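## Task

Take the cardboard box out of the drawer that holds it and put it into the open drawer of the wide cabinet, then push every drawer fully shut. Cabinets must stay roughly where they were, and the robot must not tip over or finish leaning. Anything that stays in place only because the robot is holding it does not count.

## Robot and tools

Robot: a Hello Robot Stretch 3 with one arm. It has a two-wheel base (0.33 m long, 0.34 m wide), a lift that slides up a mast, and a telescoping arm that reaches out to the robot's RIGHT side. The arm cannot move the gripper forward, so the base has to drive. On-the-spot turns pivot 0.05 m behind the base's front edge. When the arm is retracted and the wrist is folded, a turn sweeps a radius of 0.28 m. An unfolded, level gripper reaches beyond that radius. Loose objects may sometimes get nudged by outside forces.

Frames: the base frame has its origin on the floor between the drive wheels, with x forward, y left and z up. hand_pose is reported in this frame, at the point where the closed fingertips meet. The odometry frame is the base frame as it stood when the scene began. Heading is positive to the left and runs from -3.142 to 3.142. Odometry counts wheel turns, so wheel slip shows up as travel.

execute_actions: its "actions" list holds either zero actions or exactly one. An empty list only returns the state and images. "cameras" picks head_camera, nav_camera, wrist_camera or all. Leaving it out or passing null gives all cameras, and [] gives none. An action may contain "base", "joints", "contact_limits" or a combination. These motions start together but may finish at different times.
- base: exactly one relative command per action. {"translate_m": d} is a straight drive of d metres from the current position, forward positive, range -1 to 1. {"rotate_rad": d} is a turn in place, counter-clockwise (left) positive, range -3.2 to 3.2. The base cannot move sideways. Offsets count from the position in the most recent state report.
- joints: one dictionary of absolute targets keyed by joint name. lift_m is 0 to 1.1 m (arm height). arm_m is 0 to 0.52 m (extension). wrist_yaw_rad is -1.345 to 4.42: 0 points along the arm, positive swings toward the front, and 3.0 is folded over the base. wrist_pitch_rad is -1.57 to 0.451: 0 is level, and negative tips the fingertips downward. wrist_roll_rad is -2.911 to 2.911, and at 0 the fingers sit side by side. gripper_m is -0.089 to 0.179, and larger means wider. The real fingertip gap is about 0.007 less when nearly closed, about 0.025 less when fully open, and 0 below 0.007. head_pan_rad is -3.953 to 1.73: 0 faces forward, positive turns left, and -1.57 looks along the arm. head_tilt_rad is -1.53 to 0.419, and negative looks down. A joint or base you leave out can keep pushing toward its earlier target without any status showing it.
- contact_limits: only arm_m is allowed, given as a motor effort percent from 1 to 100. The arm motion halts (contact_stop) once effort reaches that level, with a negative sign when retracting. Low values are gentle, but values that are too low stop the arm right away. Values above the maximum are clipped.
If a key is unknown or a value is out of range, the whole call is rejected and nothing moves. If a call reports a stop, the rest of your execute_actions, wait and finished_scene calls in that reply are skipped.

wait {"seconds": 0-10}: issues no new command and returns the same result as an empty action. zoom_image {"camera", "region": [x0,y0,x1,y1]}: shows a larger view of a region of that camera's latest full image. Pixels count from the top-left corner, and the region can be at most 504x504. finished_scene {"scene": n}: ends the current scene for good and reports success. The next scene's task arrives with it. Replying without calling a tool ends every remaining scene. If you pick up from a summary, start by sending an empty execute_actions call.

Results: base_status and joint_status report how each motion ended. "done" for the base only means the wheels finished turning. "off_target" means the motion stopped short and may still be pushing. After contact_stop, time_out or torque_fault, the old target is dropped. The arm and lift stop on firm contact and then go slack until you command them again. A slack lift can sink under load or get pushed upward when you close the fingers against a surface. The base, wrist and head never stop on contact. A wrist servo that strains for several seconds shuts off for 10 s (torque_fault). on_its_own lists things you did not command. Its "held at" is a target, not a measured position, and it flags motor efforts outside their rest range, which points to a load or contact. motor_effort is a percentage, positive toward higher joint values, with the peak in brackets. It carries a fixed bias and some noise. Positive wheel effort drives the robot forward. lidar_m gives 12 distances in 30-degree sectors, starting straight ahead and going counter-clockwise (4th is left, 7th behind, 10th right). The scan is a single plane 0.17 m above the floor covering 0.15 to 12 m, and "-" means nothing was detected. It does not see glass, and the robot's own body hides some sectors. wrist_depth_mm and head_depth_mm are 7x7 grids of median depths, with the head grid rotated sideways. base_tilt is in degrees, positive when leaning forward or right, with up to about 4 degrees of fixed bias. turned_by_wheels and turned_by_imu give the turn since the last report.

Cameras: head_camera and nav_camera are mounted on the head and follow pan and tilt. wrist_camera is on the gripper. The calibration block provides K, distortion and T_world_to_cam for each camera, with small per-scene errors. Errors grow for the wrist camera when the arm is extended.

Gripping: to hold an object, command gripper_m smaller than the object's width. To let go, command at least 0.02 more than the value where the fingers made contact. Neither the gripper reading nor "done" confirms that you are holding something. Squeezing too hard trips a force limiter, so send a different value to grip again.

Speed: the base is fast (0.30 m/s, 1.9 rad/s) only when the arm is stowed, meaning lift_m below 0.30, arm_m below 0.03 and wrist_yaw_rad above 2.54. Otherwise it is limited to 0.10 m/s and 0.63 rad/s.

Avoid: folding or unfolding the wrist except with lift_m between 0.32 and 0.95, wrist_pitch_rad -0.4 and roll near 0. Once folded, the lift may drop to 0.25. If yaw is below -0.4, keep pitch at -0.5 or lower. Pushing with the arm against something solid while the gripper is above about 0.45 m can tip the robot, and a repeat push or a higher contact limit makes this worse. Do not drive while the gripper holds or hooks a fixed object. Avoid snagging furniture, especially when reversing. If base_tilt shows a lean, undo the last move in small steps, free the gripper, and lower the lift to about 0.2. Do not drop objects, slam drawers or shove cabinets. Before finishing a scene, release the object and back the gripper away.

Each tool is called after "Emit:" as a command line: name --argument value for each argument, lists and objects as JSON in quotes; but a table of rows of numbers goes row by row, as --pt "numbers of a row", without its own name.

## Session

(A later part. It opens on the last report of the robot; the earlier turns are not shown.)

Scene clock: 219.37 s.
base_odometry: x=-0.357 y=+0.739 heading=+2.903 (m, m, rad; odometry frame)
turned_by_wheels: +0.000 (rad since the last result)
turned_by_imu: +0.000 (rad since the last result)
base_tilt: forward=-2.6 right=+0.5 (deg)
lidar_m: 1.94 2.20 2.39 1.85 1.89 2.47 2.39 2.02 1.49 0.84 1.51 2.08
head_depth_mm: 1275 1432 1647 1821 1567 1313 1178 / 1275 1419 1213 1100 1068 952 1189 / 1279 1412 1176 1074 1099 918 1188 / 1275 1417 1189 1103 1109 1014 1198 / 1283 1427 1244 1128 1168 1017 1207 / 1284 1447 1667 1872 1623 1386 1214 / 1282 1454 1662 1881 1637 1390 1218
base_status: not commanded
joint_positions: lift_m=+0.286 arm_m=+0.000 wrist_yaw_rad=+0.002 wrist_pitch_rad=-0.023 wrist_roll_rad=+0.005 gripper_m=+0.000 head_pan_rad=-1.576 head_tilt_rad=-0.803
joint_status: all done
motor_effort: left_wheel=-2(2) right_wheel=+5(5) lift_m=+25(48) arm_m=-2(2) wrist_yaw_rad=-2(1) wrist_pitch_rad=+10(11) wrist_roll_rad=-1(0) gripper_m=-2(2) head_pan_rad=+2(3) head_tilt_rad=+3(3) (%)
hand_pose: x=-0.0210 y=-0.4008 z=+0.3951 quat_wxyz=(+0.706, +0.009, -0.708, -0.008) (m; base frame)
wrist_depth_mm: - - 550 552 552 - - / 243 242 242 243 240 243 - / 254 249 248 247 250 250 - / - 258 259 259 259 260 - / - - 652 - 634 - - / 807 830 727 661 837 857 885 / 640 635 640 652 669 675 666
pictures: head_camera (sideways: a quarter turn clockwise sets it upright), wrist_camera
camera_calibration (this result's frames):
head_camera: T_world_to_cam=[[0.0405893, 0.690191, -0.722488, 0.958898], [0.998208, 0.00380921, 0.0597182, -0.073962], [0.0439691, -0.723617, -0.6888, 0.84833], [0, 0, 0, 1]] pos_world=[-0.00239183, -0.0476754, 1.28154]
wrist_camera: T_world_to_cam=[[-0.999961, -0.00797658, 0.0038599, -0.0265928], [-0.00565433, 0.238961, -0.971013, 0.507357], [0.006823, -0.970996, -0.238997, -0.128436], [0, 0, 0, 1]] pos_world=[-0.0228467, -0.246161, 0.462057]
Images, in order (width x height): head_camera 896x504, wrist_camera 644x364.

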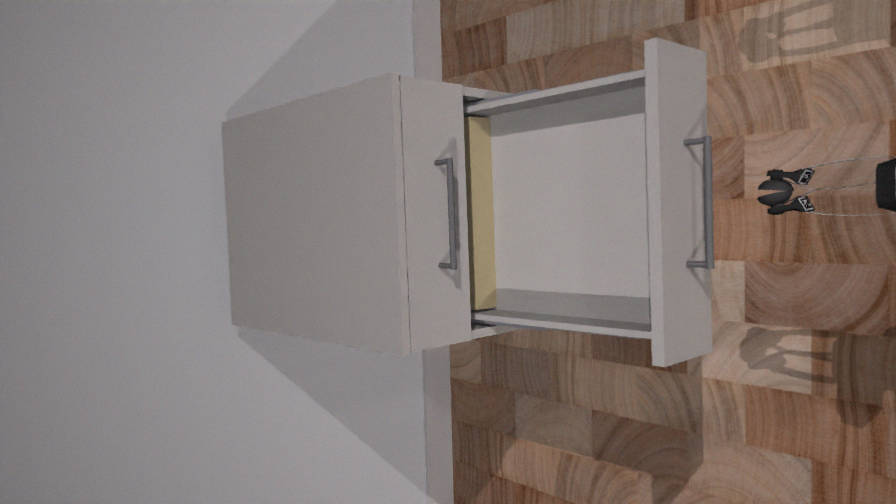

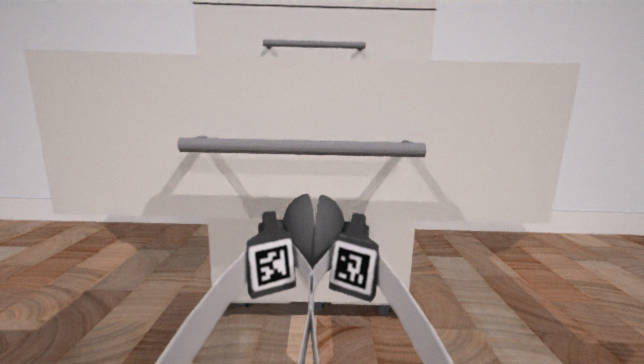

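Emit:
execute_actions --actions '[{"joints": {"arm_m": 0.425}, "contact_limits": {"arm_m": 22}}]' --cameras '["head_camera", "wrist_camera"]'

Scene clock: 229.60 s.
base_odometry: x=-0.357 y=+0.739 heading=+2.903 (m, m, rad; odometry frame)
turned_by_wheels: +0.000 (rad since the last result)
turned_by_imu: +0.000 (rad since the last result)
base_tilt: forward=-2.6 right=+0.4 (deg)
lidar_m: 1.93 2.19 2.38 1.85 1.89 2.47 2.39 2.02 1.50 0.85 1.51 2.08
head_depth_mm: 1265 1432 1649 1826 1561 1344 1177 / 1270 1422 1212 1099 1392 1348 1188 / 1280 1404 1182 1095 1254 1335 1191 / 1274 1425 1197 1098 1325 1372 1199 / 1284 1419 1250 1102 1509 1381 1207 / 1281 1444 1661 1868 1624 1387 1214 / 1285 1453 1670 1867 1633 1395 1219
base_status: not commanded
joint_positions: lift_m=+0.286 arm_m=+0.425 wrist_yaw_rad=+0.000 wrist_pitch_rad=-0.017 wrist_roll_rad=+0.005 gripper_m=+0.000 head_pan_rad=-1.576 head_tilt_rad=-0.800
joint_status: all done
motor_effort: left_wheel=-1(3) right_wheel=+3(8) lift_m=+25(25) arm_m=+4(16) wrist_yaw_rad=+0(3) wrist_pitch_rad=+8(11) wrist_roll_rad=+0(1) gripper_m=-2(2) head_pan_rad=+4(4) head_tilt_rad=+0(3) (%)
contact_limits: arm_m 22 (drawing in: default 23, maximum 38; extending or still: default 33, maximum 54)
hand_pose: x=-0.0215 y=-0.8255 z=+0.3967 quat_wxyz=(+0.706, +0.006, -0.708, -0.006) (m; base frame)
wrist_depth_mm: 159 161 160 159 159 161 160 / 164 165 165 166 167 166 167 / 170 170 171 172 171 172 172 / 178 176 178 178 179 178 179 / 183 185 184 - 185 187 186 / 190 191 192 195 193 194 191 / 198 198 200 201 201 202 203
pictures: head_camera (sideways: a quarter turn clockwise sets it upright), wrist_camera
camera_calibration (this result's frames):
head_camera: T_world_to_cam=[[0.0405784, 0.688215, -0.724371, 0.961353], [0.998209, 0.00397236, 0.0596926, -0.0739289], [0.0439588, -0.725496, -0.686821, 0.845756], [0, 0, 0, 1]] pos_world=[-0.00239213, -0.0477308, 1.28167]
wrist_camera: T_world_to_cam=[[-0.999975, -0.00595105, 0.00389898, -0.028842], [-0.00517808, 0.232948, -0.972475, 0.606001], [0.00487899, -0.972471, -0.232973, -0.544083], [0, 0, 0, 1]] pos_world=[-0.0230487, -0.670444, 0.462676]
Images, in order (width x height): head_camera 896x504, wrist_camera 644x364.

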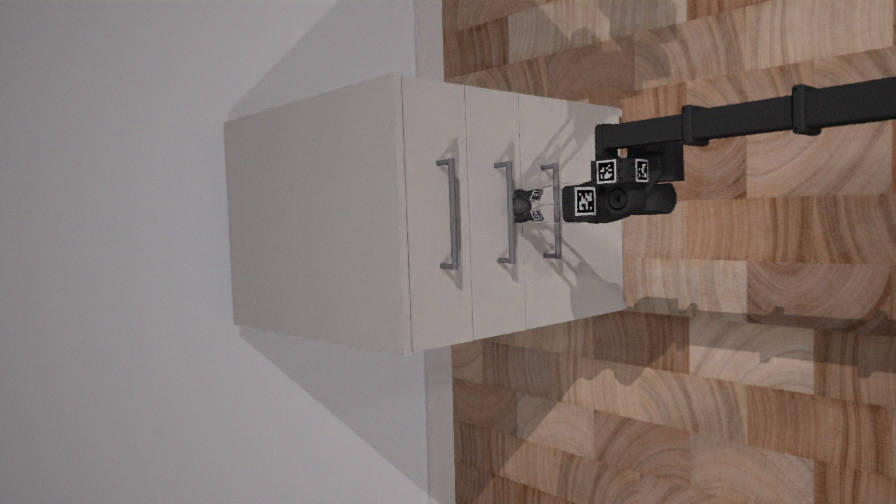

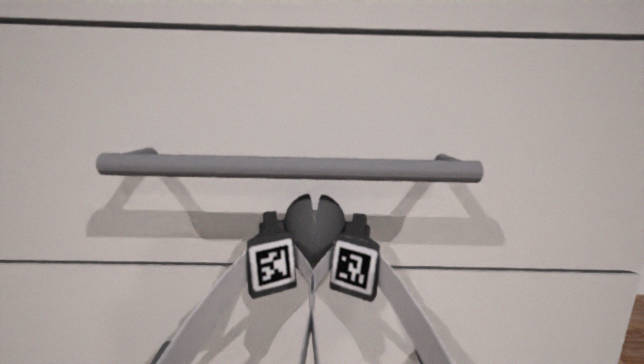

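Emit:
execute_actions --actions '[{"joints": {"arm_m": 0.36, "head_pan_rad": 1.3, "head_tilt_rad": -0.45}}]' --cameras '["head_camera", "wrist_camera"]'

Scene clock: 234.07 s.
base_odometry: x=-0.357 y=+0.739 heading=+2.903 (m, m, rad; odometry frame)
turned_by_wheels: +0.000 (rad since the last result)
turned_by_imu: +0.000 (rad since the last result)
base_tilt: forward=-2.6 right=+0.4 (deg)
lidar_m: 1.94 2.20 2.38 1.85 1.89 2.47 2.39 2.02 1.50 0.85 1.51 2.09
head_depth_mm: 2233 2414 2593 2755 2303 1761 1439 / 2180 2364 2516 2719 2331 1788 1447 / 2151 2297 2453 2632 2353 1801 1458 / 2098 2227 2401 2575 2363 1807 1467 / 2045 2185 2345 2521 2384 1838 1466 / 2006 2136 2284 2439 2436 1841 1478 / 1969 2087 2225 2382 2322 1858 1494
base_status: not commanded
joint_positions: lift_m=+0.286 arm_m=+0.360 wrist_yaw_rad=+0.000 wrist_pitch_rad=-0.017 wrist_roll_rad=+0.005 gripper_m=+0.000 head_pan_rad=+1.293 head_tilt_rad=-0.458
joint_status: all done
motor_effort: left_wheel=-1(1) right_wheel=+3(3) lift_m=+25(25) arm_m=-2(3) wrist_yaw_rad=+0(0) wrist_pitch_rad=+8(8) wrist_roll_rad=+0(1) gripper_m=-2(2) head_pan_rad=+5(49) head_tilt_rad=+6(41) (%)
hand_pose: x=-0.0215 y=-0.7610 z=+0.3967 quat_wxyz=(+0.706, +0.006, -0.708, -0.006) (m; base frame)
wrist_depth_mm: 218 219 220 220 219 221 224 / 225 226 225 226 230 230 807 / 237 233 233 232 233 239 817 / 243 243 244 245 244 245 864 / 257 253 251 - 254 254 893 / 719 262 261 265 265 266 870 / 583 272 271 276 275 276 669
pictures: head_camera (sideways: a quarter turn clockwise sets it upright), wrist_camera
camera_calibration (this result's frames):
head_camera: T_world_to_cam=[[-0.146662, -0.379748, -0.91339, 1.20894], [-0.96778, 0.246142, 0.0530606, -0.0533275], [0.204674, 0.891743, -0.403613, 0.476315], [0, 0, 0, 1]] pos_world=[0.0282081, 0.0474703, 1.29931]
wrist_camera: T_world_to_cam=[[-0.999975, -0.0059511, 0.00389888, -0.0284581], [-0.00517799, 0.232948, -0.972475, 0.590975], [0.00487907, -0.972471, -0.232973, -0.481357], [0, 0, 0, 1]] pos_world=[-0.0230487, -0.605942, 0.462676]
Images, in order (width x height): head_camera 896x504, wrist_camera 644x364.

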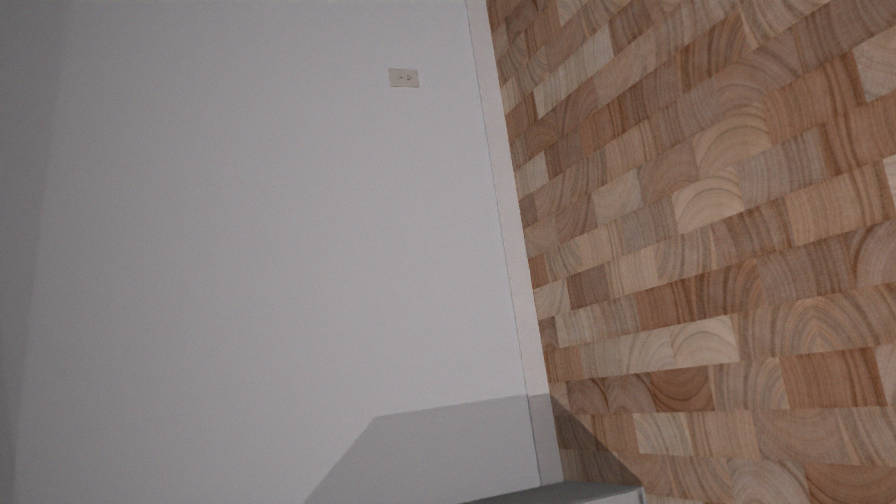

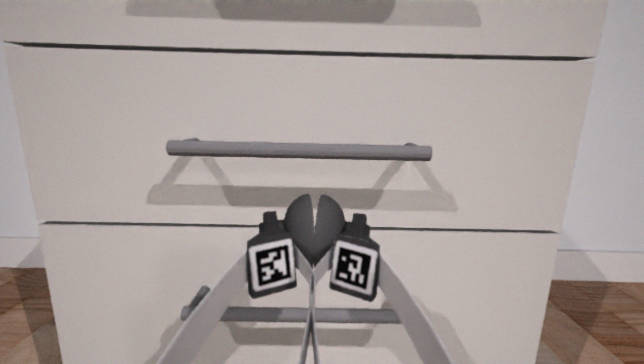

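Emit:
finished_scene --scene 2

The scene is finished: the task was done.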